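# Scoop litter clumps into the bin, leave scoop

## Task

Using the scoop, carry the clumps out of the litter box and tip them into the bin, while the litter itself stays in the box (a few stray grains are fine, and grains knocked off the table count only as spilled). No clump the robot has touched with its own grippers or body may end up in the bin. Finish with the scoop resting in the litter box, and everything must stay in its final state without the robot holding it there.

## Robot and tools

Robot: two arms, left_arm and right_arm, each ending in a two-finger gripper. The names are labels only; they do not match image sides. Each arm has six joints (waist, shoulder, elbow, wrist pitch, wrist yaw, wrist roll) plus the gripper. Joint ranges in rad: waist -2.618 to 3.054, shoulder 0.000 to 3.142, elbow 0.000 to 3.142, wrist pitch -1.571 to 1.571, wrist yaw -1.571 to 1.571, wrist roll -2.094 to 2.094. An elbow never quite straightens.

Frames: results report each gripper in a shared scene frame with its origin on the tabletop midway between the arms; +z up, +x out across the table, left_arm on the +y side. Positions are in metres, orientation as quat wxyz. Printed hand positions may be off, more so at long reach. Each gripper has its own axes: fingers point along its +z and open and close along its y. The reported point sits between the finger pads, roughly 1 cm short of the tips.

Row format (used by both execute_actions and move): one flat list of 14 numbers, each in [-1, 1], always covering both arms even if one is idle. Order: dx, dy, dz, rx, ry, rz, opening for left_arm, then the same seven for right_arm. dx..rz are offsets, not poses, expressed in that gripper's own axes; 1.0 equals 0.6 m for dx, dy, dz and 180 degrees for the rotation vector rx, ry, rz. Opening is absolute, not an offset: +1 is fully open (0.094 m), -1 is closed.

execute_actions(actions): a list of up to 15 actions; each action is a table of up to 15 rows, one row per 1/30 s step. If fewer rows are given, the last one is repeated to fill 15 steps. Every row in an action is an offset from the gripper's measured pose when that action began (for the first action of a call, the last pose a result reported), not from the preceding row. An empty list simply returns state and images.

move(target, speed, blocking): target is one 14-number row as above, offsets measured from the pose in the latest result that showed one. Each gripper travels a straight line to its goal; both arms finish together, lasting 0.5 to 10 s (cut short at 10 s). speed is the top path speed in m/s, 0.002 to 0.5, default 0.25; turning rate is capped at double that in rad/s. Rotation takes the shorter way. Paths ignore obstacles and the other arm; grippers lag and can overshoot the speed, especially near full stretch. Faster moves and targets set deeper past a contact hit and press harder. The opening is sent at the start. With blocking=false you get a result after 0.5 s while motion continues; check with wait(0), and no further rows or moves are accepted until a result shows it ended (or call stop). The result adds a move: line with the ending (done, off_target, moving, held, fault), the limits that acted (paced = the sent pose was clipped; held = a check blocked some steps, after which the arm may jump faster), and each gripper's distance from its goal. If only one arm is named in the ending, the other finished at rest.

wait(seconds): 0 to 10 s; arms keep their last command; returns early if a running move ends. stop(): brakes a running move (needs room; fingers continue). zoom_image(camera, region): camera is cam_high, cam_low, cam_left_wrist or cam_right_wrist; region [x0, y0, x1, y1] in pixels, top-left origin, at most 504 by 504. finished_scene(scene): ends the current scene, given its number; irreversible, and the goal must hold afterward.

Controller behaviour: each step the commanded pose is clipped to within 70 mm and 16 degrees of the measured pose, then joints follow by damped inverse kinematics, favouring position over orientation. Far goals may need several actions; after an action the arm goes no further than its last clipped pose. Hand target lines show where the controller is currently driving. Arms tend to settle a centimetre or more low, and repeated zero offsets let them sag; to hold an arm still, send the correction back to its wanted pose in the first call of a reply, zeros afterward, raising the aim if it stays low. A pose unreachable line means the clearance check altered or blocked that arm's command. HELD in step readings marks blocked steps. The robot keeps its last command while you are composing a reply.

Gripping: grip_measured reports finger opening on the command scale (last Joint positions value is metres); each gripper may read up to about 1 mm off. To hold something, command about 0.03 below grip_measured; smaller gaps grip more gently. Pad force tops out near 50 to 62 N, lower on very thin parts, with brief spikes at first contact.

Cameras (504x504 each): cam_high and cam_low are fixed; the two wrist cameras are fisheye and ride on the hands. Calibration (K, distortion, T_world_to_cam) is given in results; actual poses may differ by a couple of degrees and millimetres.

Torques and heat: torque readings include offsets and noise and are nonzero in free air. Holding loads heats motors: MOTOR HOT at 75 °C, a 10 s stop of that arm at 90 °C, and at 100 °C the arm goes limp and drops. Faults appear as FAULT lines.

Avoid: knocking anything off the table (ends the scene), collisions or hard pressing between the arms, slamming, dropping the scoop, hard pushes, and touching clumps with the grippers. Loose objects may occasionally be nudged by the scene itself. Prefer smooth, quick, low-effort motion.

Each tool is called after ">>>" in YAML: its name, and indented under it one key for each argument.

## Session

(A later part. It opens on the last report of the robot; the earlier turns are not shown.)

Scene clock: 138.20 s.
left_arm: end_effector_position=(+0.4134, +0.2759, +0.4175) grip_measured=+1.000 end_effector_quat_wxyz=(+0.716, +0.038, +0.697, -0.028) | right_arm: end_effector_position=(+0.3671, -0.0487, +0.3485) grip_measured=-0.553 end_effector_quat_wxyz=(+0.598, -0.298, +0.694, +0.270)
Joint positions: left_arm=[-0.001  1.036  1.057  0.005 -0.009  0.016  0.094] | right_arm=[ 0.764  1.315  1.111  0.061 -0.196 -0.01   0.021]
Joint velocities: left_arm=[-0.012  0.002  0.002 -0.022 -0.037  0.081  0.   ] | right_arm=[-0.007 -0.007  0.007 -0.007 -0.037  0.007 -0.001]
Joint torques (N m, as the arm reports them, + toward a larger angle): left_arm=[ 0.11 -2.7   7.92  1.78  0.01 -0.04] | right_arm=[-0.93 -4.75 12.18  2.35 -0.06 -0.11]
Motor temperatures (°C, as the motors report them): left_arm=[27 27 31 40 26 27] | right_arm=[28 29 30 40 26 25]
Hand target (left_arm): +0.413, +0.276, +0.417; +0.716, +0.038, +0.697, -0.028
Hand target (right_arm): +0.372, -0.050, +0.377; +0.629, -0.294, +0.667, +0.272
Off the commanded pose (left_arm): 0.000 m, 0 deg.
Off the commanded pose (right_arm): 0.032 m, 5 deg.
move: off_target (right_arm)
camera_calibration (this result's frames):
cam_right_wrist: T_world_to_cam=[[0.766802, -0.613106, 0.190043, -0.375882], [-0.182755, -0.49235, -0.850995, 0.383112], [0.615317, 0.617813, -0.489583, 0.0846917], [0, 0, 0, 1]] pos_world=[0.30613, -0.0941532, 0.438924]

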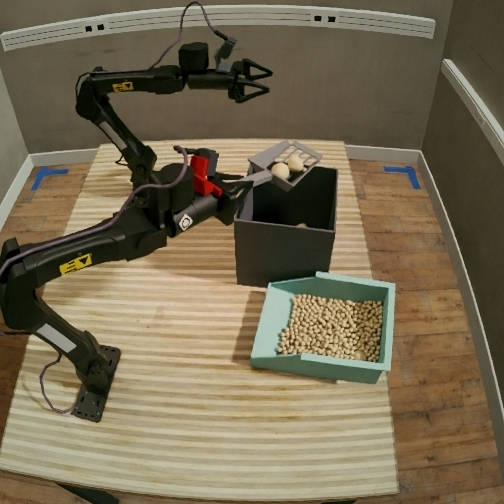

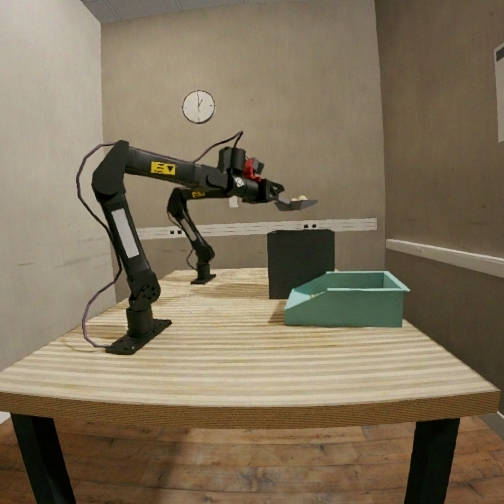

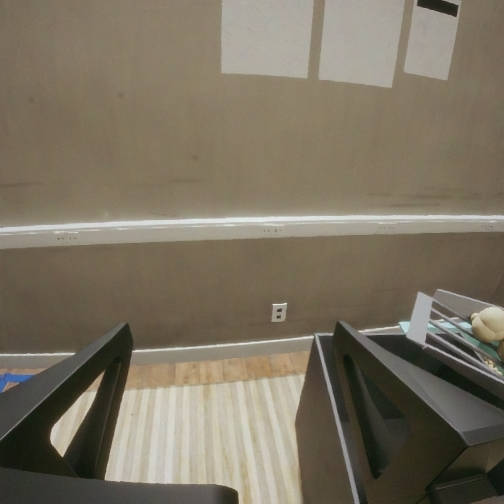

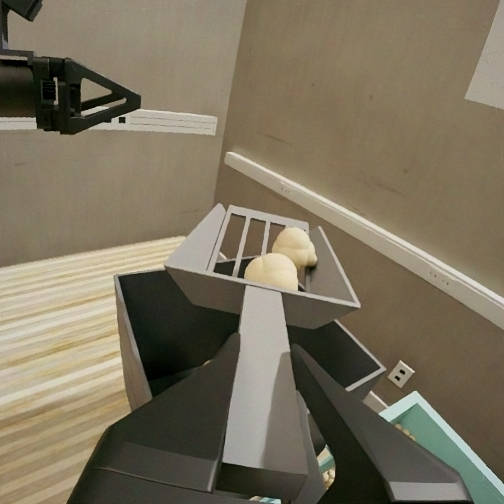

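>>> move:
  target: [0,0,0,0,0,0,1,-0.03,0,-0.02,0,0.2,0,-0.65]
  speed: 0.15

>>> move:
  target: [0,0,0,0,0,0,1,-0.02,0,-0.03,0,-0.085,0,-0.65]
  speed: 0.15

>>> move:
  target: [0,0,0,0,0,0,1,0.063,-0.06,-0.2,0.25,0,0.145,-0.65]
  speed: 0.2

>>> move:
  target: [0,0,0,0,0,0,1,0.26,-0.07,0.17,0,0.14,0,-0.65]
  speed: 0.15

Scene clock: 141.37 s.
left_arm: end_effector_position=(+0.4134, +0.2759, +0.4175) grip_measured=+1.000 end_effector_quat_wxyz=(+0.716, +0.038, +0.697, -0.028) | right_arm: end_effector_position=(+0.3630, -0.0605, +0.3623) grip_measured=-0.553 end_effector_quat_wxyz=(+0.350, -0.358, +0.851, +0.158)
Joint positions: left_arm=[-0.001  1.036  1.057  0.005 -0.009  0.016  0.094] | right_arm=[ 0.776  1.757  2.202 -1.235 -0.126 -0.101  0.021]
Joint velocities: left_arm=[-0.007 -0.012  0.007 -0.051  0.007  0.022  0.   ] | right_arm=[-0.007 -0.002 -0.002 -0.051 -0.125  0.007  0.002]
Joint torques (N m, as the arm reports them, + toward a larger angle): left_arm=[-0.01 -2.86  7.98  1.8   0.03 -0.01] | right_arm=[ 0.85 -6.25  9.54  1.45 -0.02 -0.13]
Motor temperatures (°C, as the motors report them): left_arm=[27 27 31 40 26 27] | right_arm=[28 29 30 41 26 25]
Hand target (left_arm): +0.413, +0.276, +0.417; +0.716, +0.038, +0.697, -0.028
Hand target (right_arm): +0.362, -0.055, +0.368; +0.357, -0.366, +0.845, +0.159
Off the commanded pose (left_arm): 0.000 m, 0 deg.
Off the commanded pose (right_arm): 0.008 m, 2 deg.
move: done
camera_calibration (this result's frames):
cam_right_wrist: T_world_to_cam=[[0.828206, -0.549986, 0.107659, -0.37119], [-0.47331, -0.789304, -0.391121, 0.309152], [0.300086, 0.272973, -0.914021, 0.34863], [0, 0, 0, 1]] pos_world=[0.349128, -0.0553008, 0.479533]

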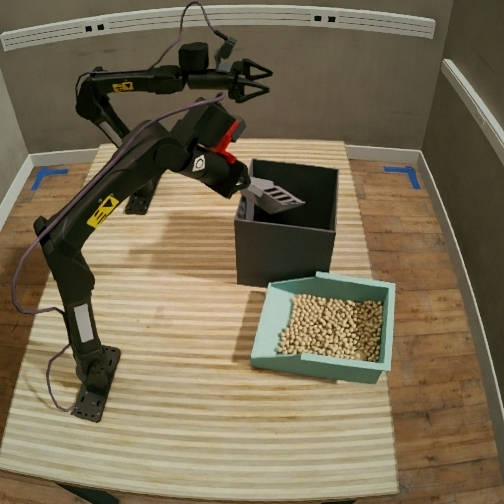

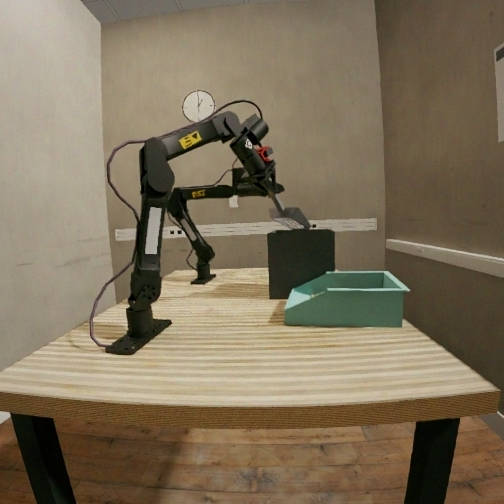

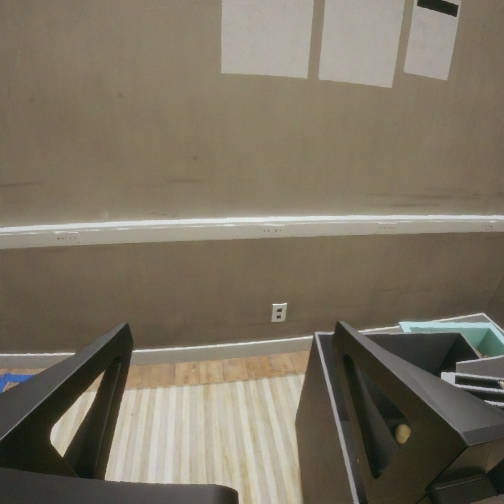

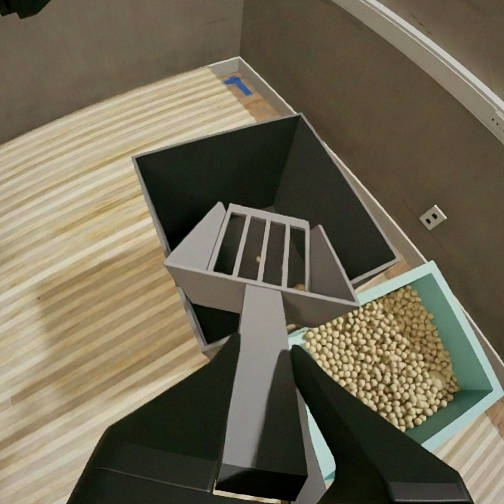

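Scene clock: 142.87 s.
left_arm: end_effector_position=(+0.4134, +0.2759, +0.4175) grip_measured=+1.000 end_effector_quat_wxyz=(+0.716, +0.038, +0.697, -0.028) | right_arm: end_effector_position=(+0.3616, -0.0588, +0.3737) grip_measured=-0.553 end_effector_quat_wxyz=(+0.446, -0.342, +0.803, +0.199)
Joint positions: left_arm=[-0.001  1.036  1.057  0.005 -0.009  0.016  0.094] | right_arm=[ 0.768  1.525  1.789 -0.822 -0.159 -0.081  0.021]
Joint velocities: left_arm=[-0.007  0.007 -0.017  0.007  0.022  0.037  0.   ] | right_arm=[ 0.002  0.022 -0.002  0.007 -0.022 -0.022  0.   ]
Joint torques (N m, as the arm reports them, + toward a larger angle): left_arm=[-0.01 -2.81  7.97  1.81  0.02 -0.02] | right_arm=[-0.79 -7.88  5.73  2.04 -0.11  0.12]
Motor temperatures (°C, as the motors report them): left_arm=[27 27 31 40 26 27] | right_arm=[28 29 30 41 26 25]
Hand target (left_arm): +0.413, +0.276, +0.417; +0.716, +0.038, +0.697, -0.028
Hand target (right_arm): +0.360, -0.064, +0.383; +0.459, -0.333, +0.797, +0.206
Off the commanded pose (left_arm): 0.000 m, 0 deg.
Off the commanded pose (right_arm): 0.011 m, 2 deg.
move: off_target (right_arm)
camera_calibration (this result's frames):
cam_right_wrist: T_world_to_cam=[[0.81065, -0.566409, 0.148416, -0.380155], [-0.389306, -0.710713, -0.585942, 0.361431], [0.437364, 0.417215, -0.796646, 0.27397], [0, 0, 0, 1]] pos_world=[0.329055, -0.0727539, 0.486456]

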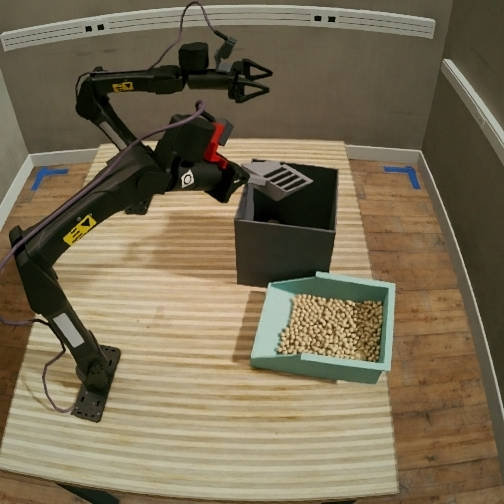

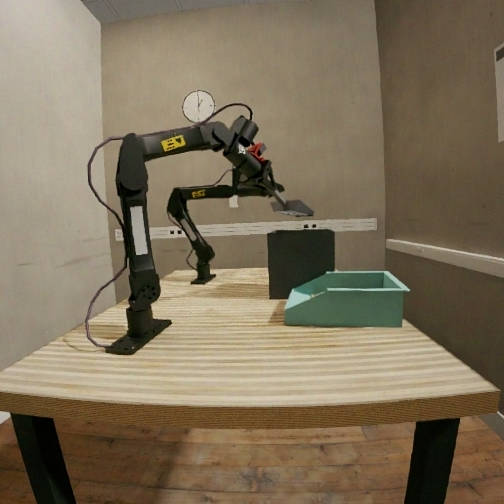

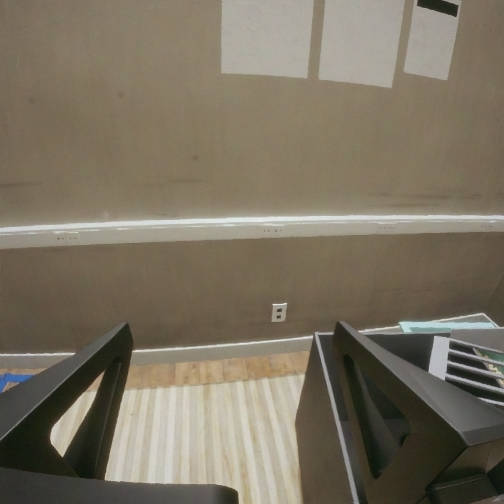

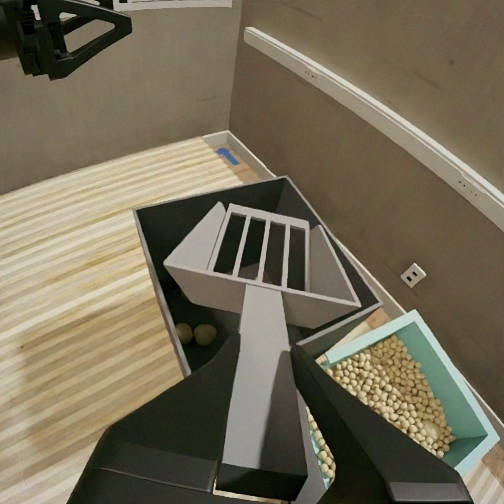

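Scene clock: 145.83 s.
left_arm: end_effector_position=(+0.4134, +0.2759, +0.4175) grip_measured=+1.000 end_effector_quat_wxyz=(+0.716, +0.038, +0.697, -0.028) | right_arm: end_effector_position=(+0.3051, -0.1736, +0.3985) grip_measured=-0.553 end_effector_quat_wxyz=(+0.486, +0.033, +0.873, -0.025)
Joint positions: left_arm=[-0.001  1.036  1.057  0.005 -0.009  0.016  0.094] | right_arm=[ 1.087  1.45   1.93  -1.368  0.824  0.72   0.021]
Joint velocities: left_arm=[ 0.002 -0.002  0.012 -0.066 -0.007 -0.037  0.   ] | right_arm=[-0.002 -0.022  0.012 -0.037  0.037  0.081 -0.001]
Joint torques (N m, as the arm reports them, + toward a larger angle): left_arm=[-0.06 -2.82  7.9   1.79  0.01 -0.04] | right_arm=[ 0.71 -3.15  8.85  1.16  0.6   0.1 ]
Motor temperatures (°C, as the motors report them): left_arm=[27 27 31 40 26 27] | right_arm=[28 29 30 40 26 25]
Hand target (left_arm): +0.413, +0.276, +0.417; +0.716, +0.038, +0.697, -0.028
Hand target (right_arm): +0.305, -0.173, +0.406; +0.494, +0.038, +0.868, -0.025
Off the commanded pose (left_arm): 0.000 m, 0 deg.
Off the commanded pose (right_arm): 0.005 m, 1 deg.
move: done
camera_calibration (this result's frames):
cam_right_wrist: T_world_to_cam=[[0.0671433, -0.982443, 0.174061, -0.258684], [-0.801942, -0.156932, -0.576421, 0.490598], [0.593617, -0.100884, -0.7984, 0.229452], [0, 0, 0, 1]] pos_world=[0.274593, -0.154003, 0.511012]

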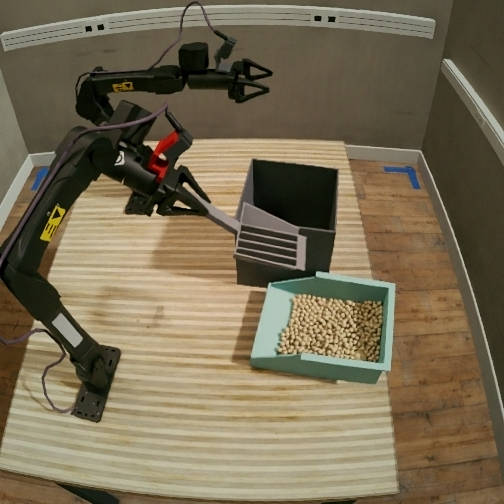

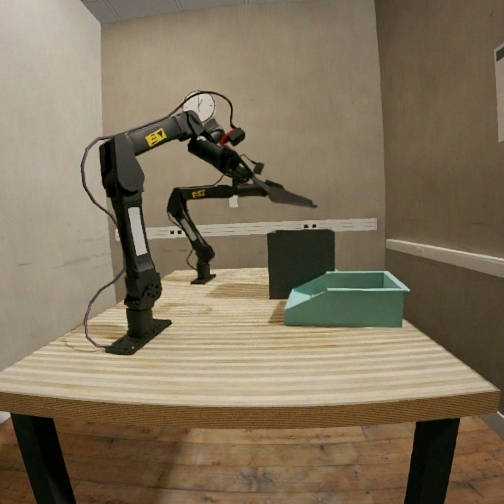

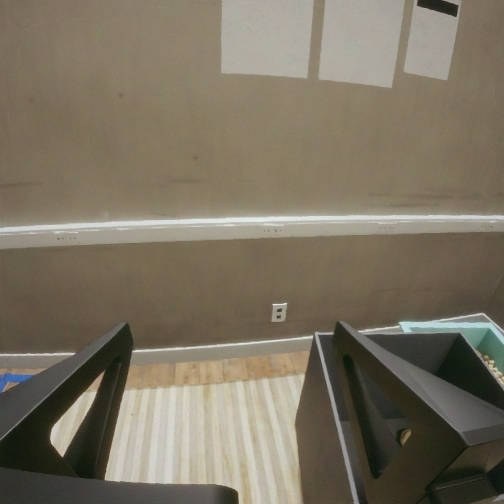

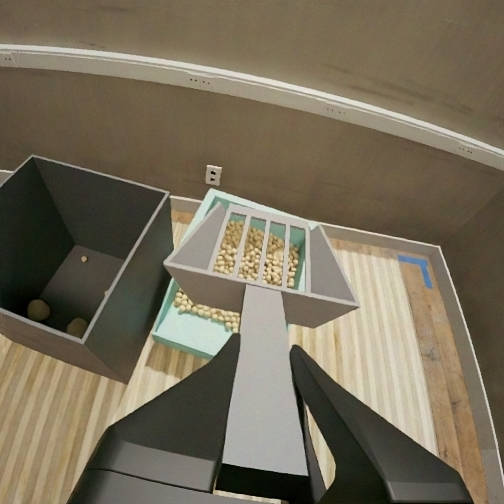

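Scene clock: 147.60 s.
left_arm: end_effector_position=(+0.4134, +0.2759, +0.4175) grip_measured=+1.000 end_effector_quat_wxyz=(+0.716, +0.038, +0.697, -0.028) | right_arm: end_effector_position=(+0.3036, -0.2205, +0.2171) grip_measured=-0.554 end_effector_quat_wxyz=(+0.283, +0.038, +0.958, -0.031)
Joint positions: left_arm=[-0.001  1.036  1.057  0.005 -0.009  0.016  0.094] | right_arm=[ 0.772  1.307  1.295 -1.127  0.396  0.63   0.021]
Joint velocities: left_arm=[-0.002  0.002 -0.002 -0.022 -0.022 -0.037  0.   ] | right_arm=[ 0.002 -0.022 -0.002  0.007  0.066 -0.066 -0.   ]
Joint torques (N m, as the arm reports them, + toward a larger angle): left_arm=[-0.1  -2.92  7.94  1.79 -0.03 -0.05] | right_arm=[-1.13 -4.61  4.55  1.37  0.05 -0.06]
Motor temperatures (°C, as the motors report them): left_arm=[27 27 31 40 26 27] | right_arm=[28 29 30 40 26 25]
Hand target (left_arm): +0.413, +0.276, +0.417; +0.716, +0.038, +0.697, -0.028
Hand target (right_arm): +0.305, -0.221, +0.212; +0.282, +0.037, +0.958, -0.022
Off the commanded pose (left_arm): 0.000 m, 0 deg.
Off the commanded pose (right_arm): 0.005 m, 2 deg.
move: done
camera_calibration (this result's frames):
cam_right_wrist: T_world_to_cam=[[0.113782, -0.986187, 0.120367, -0.276367], [-0.974336, -0.13445, -0.180533, 0.348857], [0.194222, -0.0967363, -0.976176, 0.241537], [0, 0, 0, 1]] pos_world=[0.324437, -0.202281, 0.332028]

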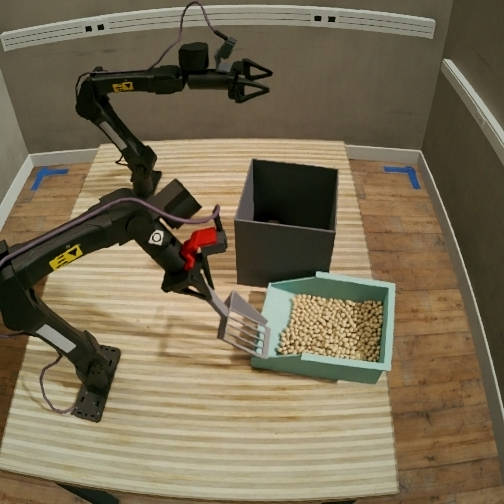

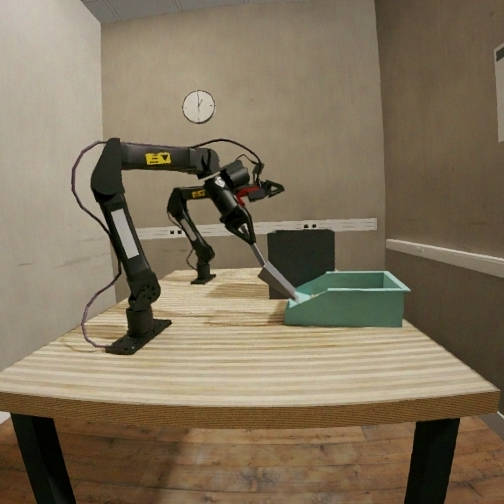

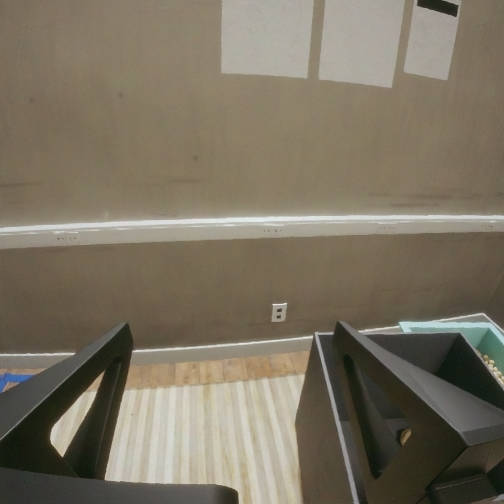

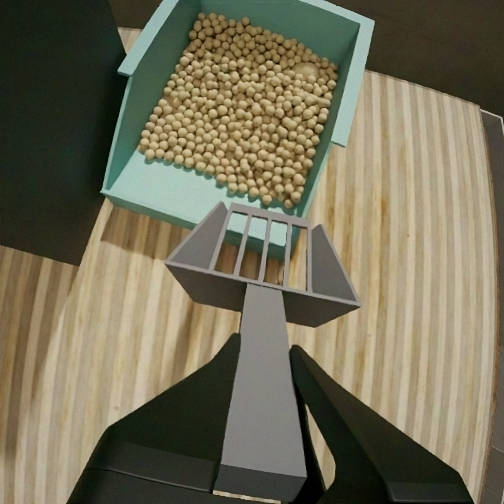

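Too close to near wall; shift left 2 cm.

>>> move:
  target: [0,0,0,0,0,0,1,-0.01,0.04,0.0,-0.015,0,0.01,-0.65]
  speed: 0.05

>>> move:
  target: [0,0,0,0,0,0,1,-0.005,0,0.13,0,0,0,-0.65]
  speed: 0.04

>>> move:
  target: [0,0,0,0,0,0,1,-0.015,-0.01,0.15,0,-0.08,0,-0.65]
  speed: 0.05

Scene clock: 148.70 s.
left_arm: end_effector_position=(+0.4134, +0.2759, +0.4175) grip_measured=+1.000 end_effector_quat_wxyz=(+0.716, +0.038, +0.697, -0.028) | right_arm: end_effector_position=(+0.3056, -0.2124, +0.2175) grip_measured=-0.554 end_effector_quat_wxyz=(+0.283, +0.048, +0.957, -0.026)
Joint positions: left_arm=[-0.001  1.036  1.057  0.005 -0.009  0.016  0.094] | right_arm=[ 0.793  1.332  1.314 -1.129  0.403  0.673  0.021]
Joint velocities: left_arm=[-0.002 -0.012  0.002 -0.081 -0.081 -0.007  0.   ] | right_arm=[-0.007  0.002 -0.017 -0.051 -0.051  0.051 -0.001]
Joint torques (N m, as the arm reports them, + toward a larger angle): left_arm=[-0.05 -2.83  7.92  1.79  0.02 -0.05] | right_arm=[ 0.91 -2.25  9.53  1.27 -0.1   0.12]
Motor temperatures (°C, as the motors report them): left_arm=[27 27 31 40 26 27] | right_arm=[28 28 30 40 26 25]
Hand target (left_arm): +0.413, +0.276, +0.417; +0.716, +0.038, +0.697, -0.028
Hand target (right_arm): +0.310, -0.197, +0.220; +0.284, +0.046, +0.958, -0.003
Off the commanded pose (left_arm): 0.000 m, 0 deg.
Off the commanded pose (right_arm): 0.016 m, 3 deg.
move: off_target (right_arm)
camera_calibration (this result's frames):
cam_right_wrist: T_world_to_cam=[[0.096128, -0.989624, 0.106785, -0.261071], [-0.976025, -0.114763, -0.184944, 0.357609], [0.19528, -0.0864463, -0.97693, 0.244313], [0, 0, 0, 1]] pos_world=[0.326422, -0.196202, 0.332693]

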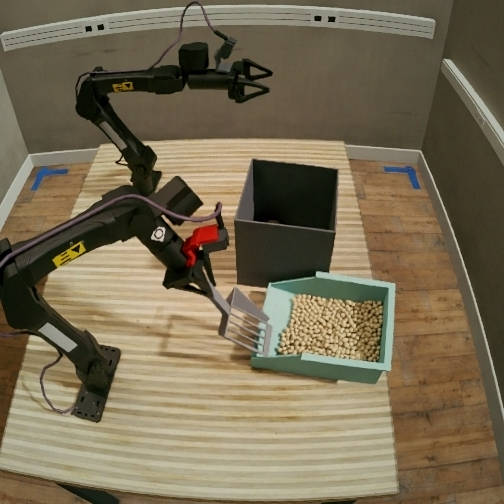

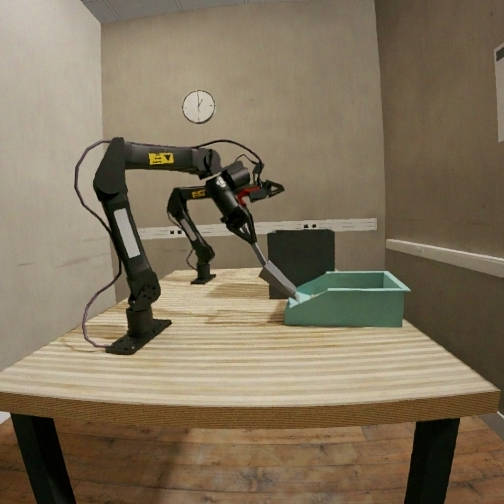

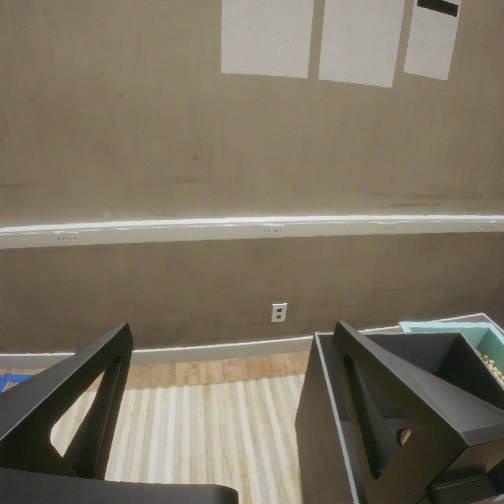

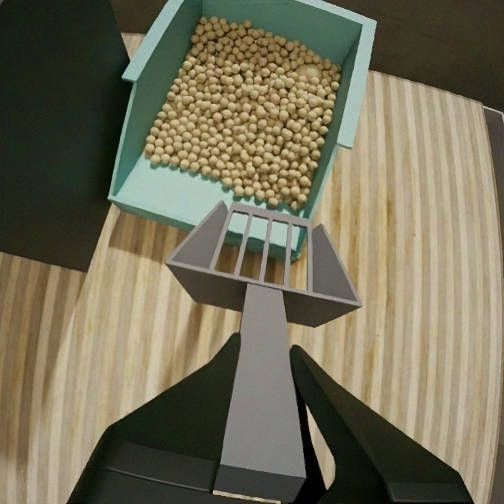

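Scene clock: 151.03 s.
left_arm: end_effector_position=(+0.4134, +0.2759, +0.4175) grip_measured=+1.000 end_effector_quat_wxyz=(+0.716, +0.038, +0.697, -0.028) | right_arm: end_effector_position=(+0.3473, -0.2303, +0.1848) grip_measured=-0.554 end_effector_quat_wxyz=(+0.321, +0.065, +0.944, -0.046)
Joint positions: left_arm=[-0.001  1.036  1.057  0.005 -0.009  0.016  0.094] | right_arm=[ 0.691  1.367  1.166 -0.861  0.442  0.58   0.021]
Joint velocities: left_arm=[ 0.002 -0.002 -0.002 -0.051 -0.007  0.007  0.   ] | right_arm=[-0.007  0.007 -0.022 -0.051 -0.007  0.007  0.   ]
Joint torques (N m, as the arm reports them, + toward a larger angle): left_arm=[ 0.09 -2.63  7.86  1.81  0.03 -0.01] | right_arm=[-1.11 -1.02  3.9   1.54 -0.67 -0.13]
Motor temperatures (°C, as the motors report them): left_arm=[27 27 31 40 26 27] | right_arm=[28 28 30 40 26 25]
Hand target (left_arm): +0.413, +0.276, +0.417; +0.716, +0.038, +0.697, -0.028
Hand target (right_arm): +0.347, -0.220, +0.155; +0.283, +0.050, +0.958, -0.027
Off the commanded pose (left_arm): 0.000 m, 0 deg.
Off the commanded pose (right_arm): 0.033 m, 6 deg.
move: off_target (right_arm)
camera_calibration (this result's frames):
cam_right_wrist: T_world_to_cam=[[0.0429385, -0.98845, 0.145335, -0.267644], [-0.962756, -0.0798049, -0.258327, 0.407208], [0.266941, -0.12883, -0.955063, 0.164025], [0, 0, 0, 1]] pos_world=[0.359749, -0.210924, 0.300744]

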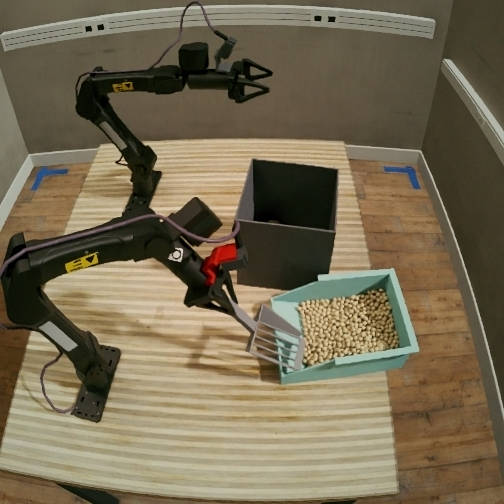

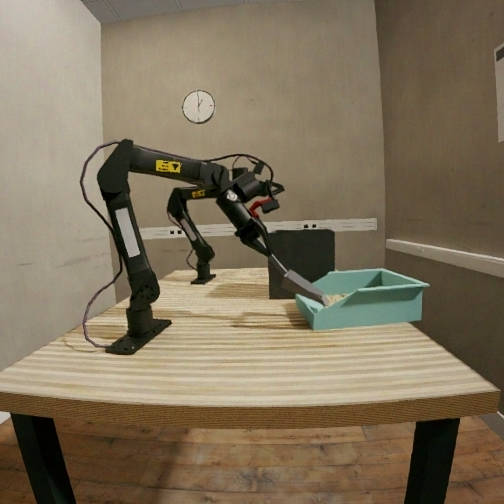

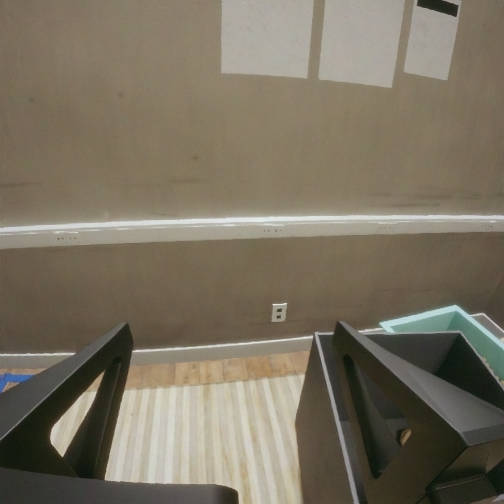

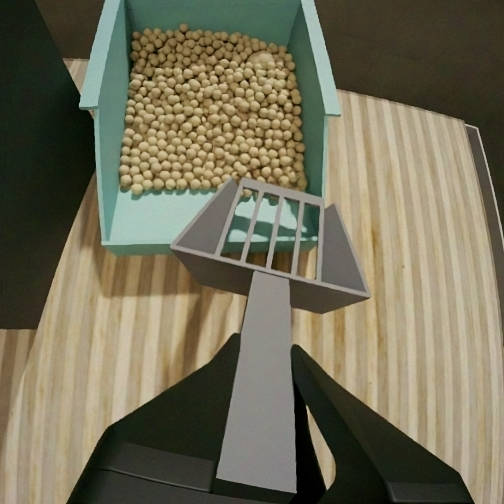

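Scene clock: 153.87 s.
left_arm: end_effector_position=(+0.4134, +0.2759, +0.4175) grip_measured=+1.000 end_effector_quat_wxyz=(+0.716, +0.038, +0.697, -0.028) | right_arm: end_effector_position=(+0.4081, -0.2502, +0.1419) grip_measured=-0.554 end_effector_quat_wxyz=(+0.461, +0.076, +0.882, -0.058)
Joint positions: left_arm=[-0.001  1.036  1.057  0.005 -0.009  0.016  0.094] | right_arm=[ 0.603  1.417  0.814 -0.124  0.544  0.394  0.021]
Joint velocities: left_arm=[-0.002  0.012  0.007 -0.022  0.051 -0.022  0.   ] | right_arm=[-0.002  0.012 -0.017  0.022 -0.022  0.007  0.   ]
Joint torques (N m, as the arm reports them, + toward a larger angle): left_arm=[ 0.07 -2.82  7.96  1.8   0.   -0.04] | right_arm=[-0.94 -3.3   5.23  1.57 -0.3  -0.13]
Motor temperatures (°C, as the motors report them): left_arm=[27 27 31 40 26 27] | right_arm=[28 28 30 39 26 25]
Hand target (left_arm): +0.413, +0.276, +0.417; +0.716, +0.038, +0.697, -0.028
Hand target (right_arm): +0.405, -0.248, +0.120; +0.435, +0.061, +0.897, -0.052
Off the commanded pose (left_arm): 0.000 m, 0 deg.
Off the commanded pose (right_arm): 0.022 m, 4 deg.
move: off_target (right_arm)
camera_calibration (this result's frames):
cam_right_wrist: T_world_to_cam=[[-0.0304375, -0.982291, 0.18487, -0.257885], [-0.843549, -0.0739733, -0.531934, 0.444683], [0.53619, -0.172138, -0.826359, -0.0347661], [0, 0, 0, 1]] pos_world=[0.385904, -0.226408, 0.255488]

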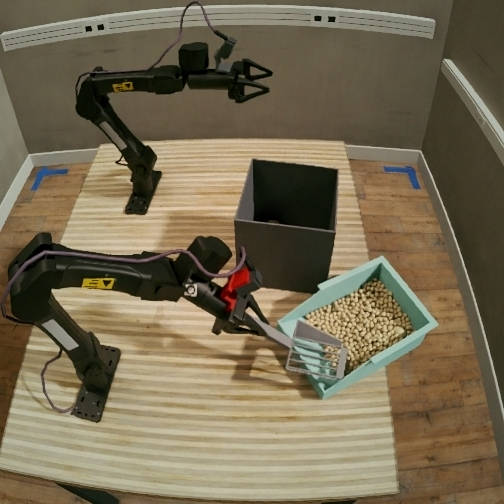

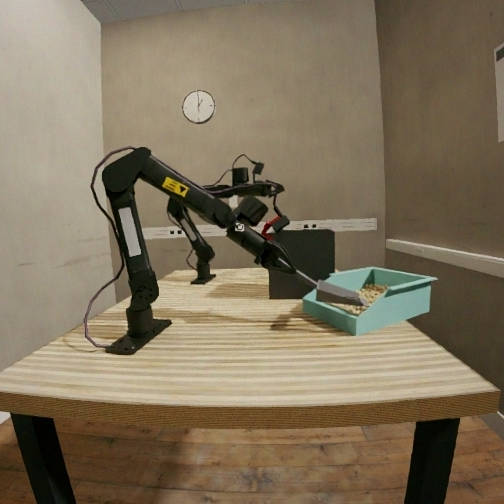

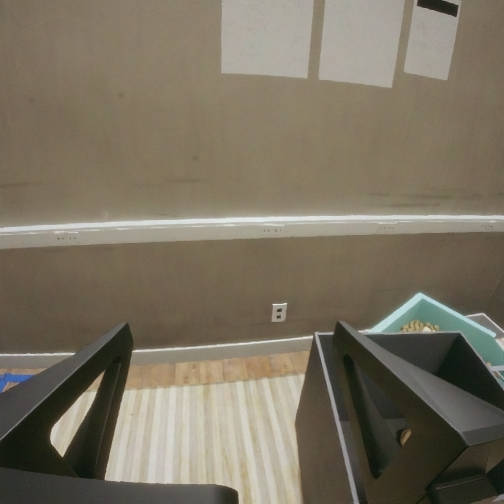

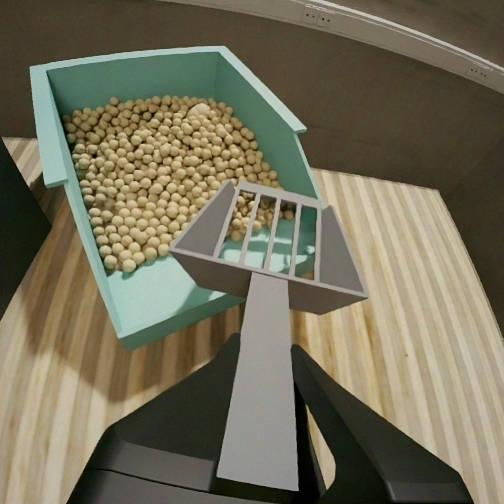

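>>> move:
  target: [0,0,0,0,0,0,1,-0.08,0,-0.07,0,0,0,-0.65]
  speed: 0.05

>>> move:
  target: [0,0,0,0,0,0,1,-0.05,0.0,0.04,-0.205,0,-0.145,-0.65]
  speed: 0.12

Scene clock: 156.10 s.
left_arm: end_effector_position=(+0.4134, +0.2759, +0.4175) grip_measured=+1.000 end_effector_quat_wxyz=(+0.716, +0.038, +0.697, -0.028) | right_arm: end_effector_position=(+0.4009, -0.2503, +0.1834) grip_measured=-0.554 end_effector_quat_wxyz=(+0.440, +0.068, +0.893, -0.068)
Joint positions: left_arm=[-0.001  1.036  1.057  0.005 -0.009  0.016  0.094] | right_arm=[ 0.613  1.37   0.984 -0.4    0.546  0.4    0.021]
Joint velocities: left_arm=[-0.007 -0.017 -0.017  0.007  0.022 -0.007  0.   ] | right_arm=[ 0.002  0.017  0.012 -0.037 -0.022 -0.022 -0.001]
Joint torques (N m, as the arm reports them, + toward a larger angle): left_arm=[-0.06 -2.66  7.9   1.8  -0.01 -0.03] | right_arm=[ 0.72 -7.   10.94  1.42  0.39  0.12]
Motor temperatures (°C, as the motors report them): left_arm=[27 27 31 40 26 27] | right_arm=[28 28 30 39 26 25]
Hand target (left_arm): +0.413, +0.276, +0.417; +0.716, +0.038, +0.697, -0.028
Hand target (right_arm): +0.402, -0.247, +0.205; +0.461, +0.076, +0.882, -0.057
Off the commanded pose (left_arm): 0.000 m, 0 deg.
Off the commanded pose (right_arm): 0.022 m, 3 deg.
move: off_target (right_arm)
camera_calibration (this result's frames):
cam_right_wrist: T_world_to_cam=[[-0.0163023, -0.977987, 0.208027, -0.274734], [-0.868514, -0.0892327, -0.487566, 0.458697], [0.495396, -0.188623, -0.847941, 0.0196458], [0, 0, 0, 1]] pos_world=[0.384174, -0.224049, 0.297456]

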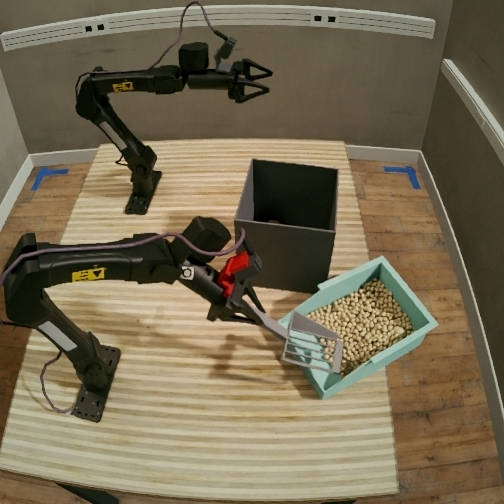

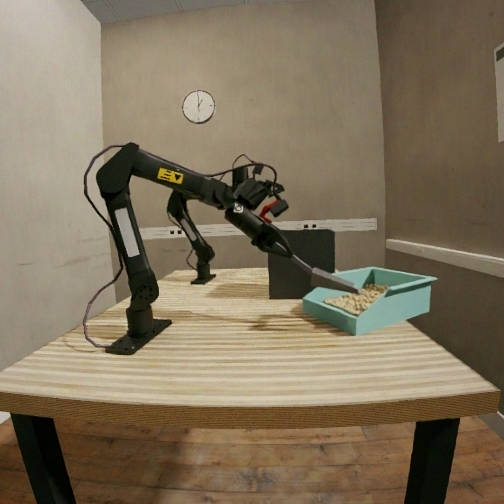

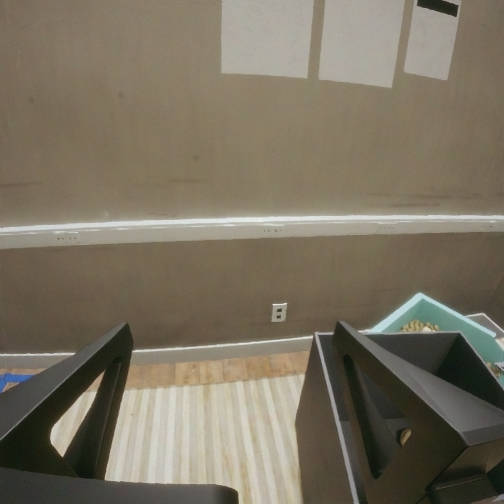

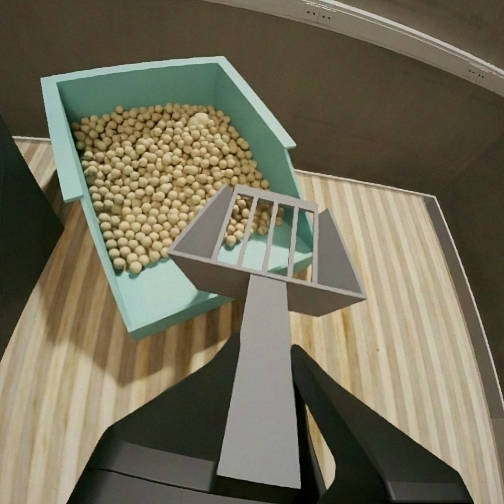

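Scene clock: 159.90 s.
left_arm: end_effector_position=(+0.4134, +0.2759, +0.4175) grip_measured=+1.000 end_effector_quat_wxyz=(+0.716, +0.038, +0.697, -0.028) | right_arm: end_effector_position=(+0.4323, -0.2545, +0.1822) grip_measured=-0.553 end_effector_quat_wxyz=(+0.398, -0.269, +0.869, +0.119)
Joint positions: left_arm=[-0.001  1.036  1.057  0.005 -0.009  0.016  0.094] | right_arm=[ 0.172  1.475  1.107 -0.426 -0.407 -0.393  0.021]
Joint velocities: left_arm=[ 0.007 -0.007  0.022 -0.007  0.051 -0.007  0.   ] | right_arm=[-0.017 -0.002  0.002 -0.022  0.022 -0.007  0.001]
Joint torques (N m, as the arm reports them, + toward a larger angle): left_arm=[ 0.09 -2.61  8.1   1.82  0.04 -0.07] | right_arm=[-0.8  -5.06 11.34  1.43 -0.27 -0.1 ]
Motor temperatures (°C, as the motors report them): left_arm=[27 27 32 40 26 27] | right_arm=[28 28 30 39 26 25]
Hand target (left_arm): +0.413, +0.276, +0.417; +0.716, +0.038, +0.697, -0.028
Hand target (right_arm): +0.438, -0.256, +0.191; +0.406, -0.272, +0.864, +0.121
Off the commanded pose (left_arm): 0.000 m, 0 deg.
Off the commanded pose (right_arm): 0.012 m, 2 deg.
move: off_target (right_arm)
camera_calibration (this result's frames):
cam_right_wrist: T_world_to_cam=[[0.688697, -0.710618, 0.143938, -0.503079], [-0.596121, -0.667967, -0.445488, 0.212365], [0.412718, 0.221002, -0.883642, 0.148691], [0, 0, 0, 1]] pos_world=[0.411697, -0.248505, 0.298408]

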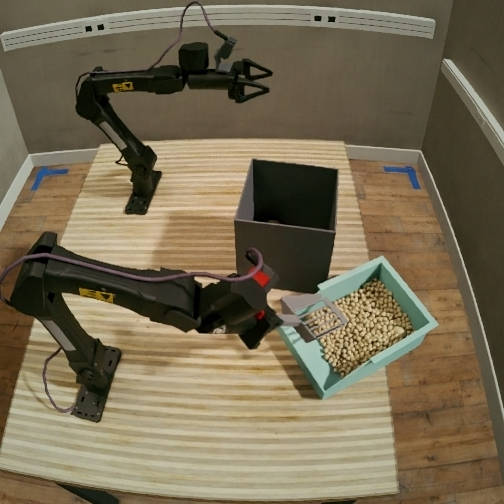

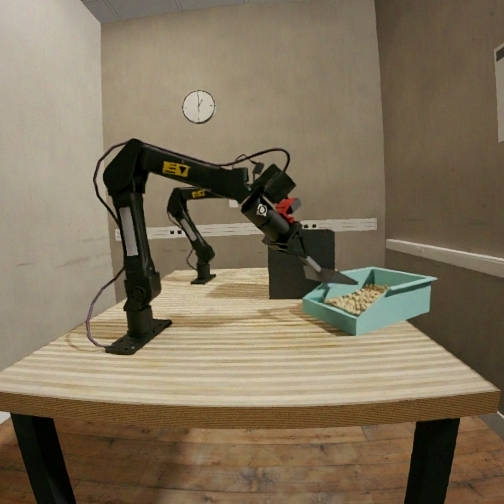

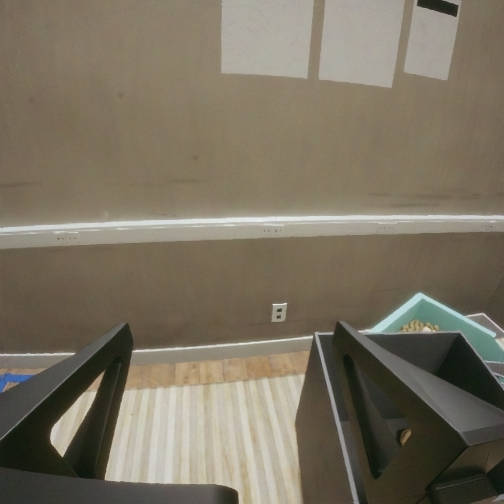

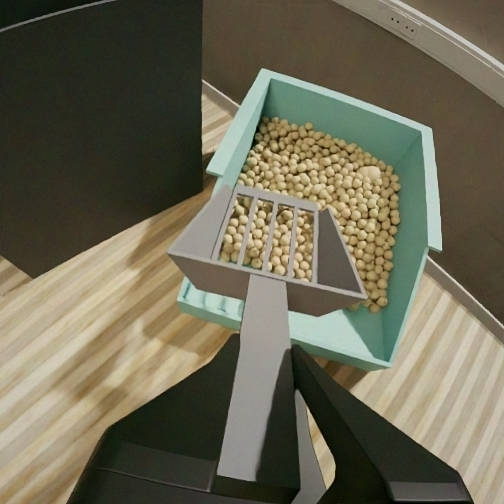

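>>> move:
  target: [0,0,0,0,0,0,1,0.033,-0.075,0.14,0,-0.06,0,-0.65]
  speed: 0.05

Scene clock: 162.53 s.
left_arm: end_effector_position=(+0.4134, +0.2759, +0.4175) grip_measured=+1.000 end_effector_quat_wxyz=(+0.716, +0.038, +0.697, -0.028) | right_arm: end_effector_position=(+0.5015, -0.2589, +0.1202) grip_measured=-0.553 end_effector_quat_wxyz=(+0.480, -0.263, +0.825, +0.138)
Joint positions: left_arm=[-0.001  1.036  1.057  0.005 -0.009  0.016  0.094] | right_arm=[ 0.122  1.768  0.997  0.16  -0.51  -0.359  0.021]
Joint velocities: left_arm=[-0.012 -0.017 -0.017  0.022 -0.051  0.007  0.   ] | right_arm=[-0.002  0.007  0.017  0.022  0.007  0.007 -0.   ]
Joint torques (N m, as the arm reports them, + toward a larger angle): left_arm=[-0.04 -2.96  7.88  1.79  0.03 -0.05] | right_arm=[-0.82 -7.46  5.76  1.81 -0.28  0.11]
Motor temperatures (°C, as the motors report them): left_arm=[27 27 32 41 26 27] | right_arm=[28 28 30 40 26 25]
Hand target (left_arm): +0.413, +0.276, +0.417; +0.716, +0.038, +0.697, -0.028
Hand target (right_arm): +0.500, -0.262, +0.113; +0.477, -0.256, +0.828, +0.145
Off the commanded pose (left_arm): 0.000 m, 0 deg.
Off the commanded pose (right_arm): 0.009 m, 1 deg.
move: done
camera_calibration (this result's frames):
cam_right_wrist: T_world_to_cam=[[0.667529, -0.71964, 0.19111, -0.54237], [-0.502829, -0.624991, -0.597118, 0.205549], [0.549151, 0.302498, -0.779056, 0.00645046], [0, 0, 0, 1]] pos_world=[0.461862, -0.263796, 0.231415]

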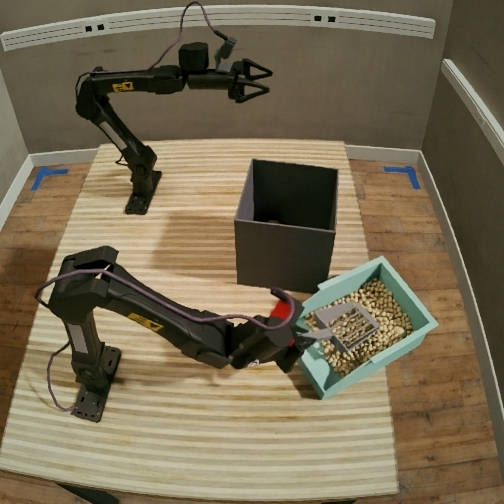

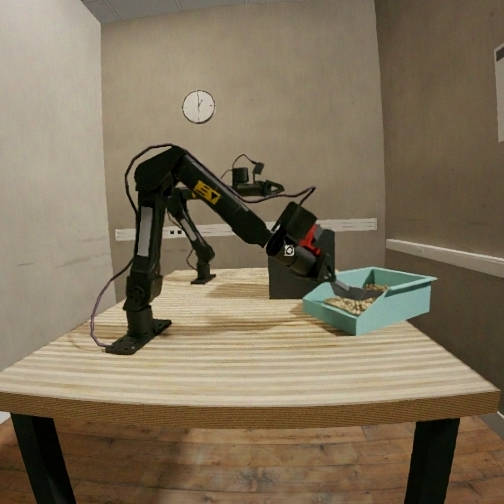

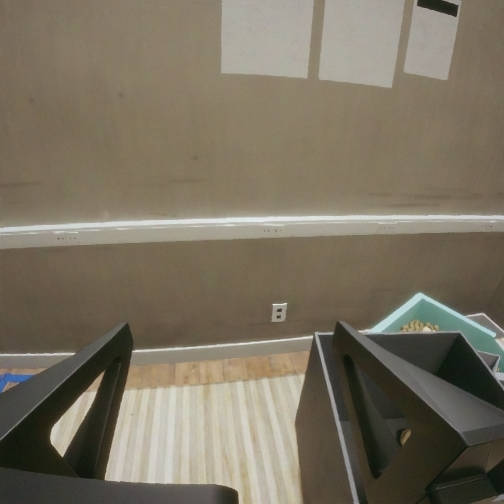

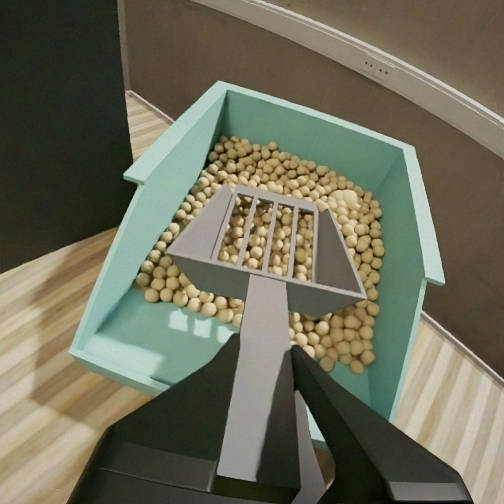

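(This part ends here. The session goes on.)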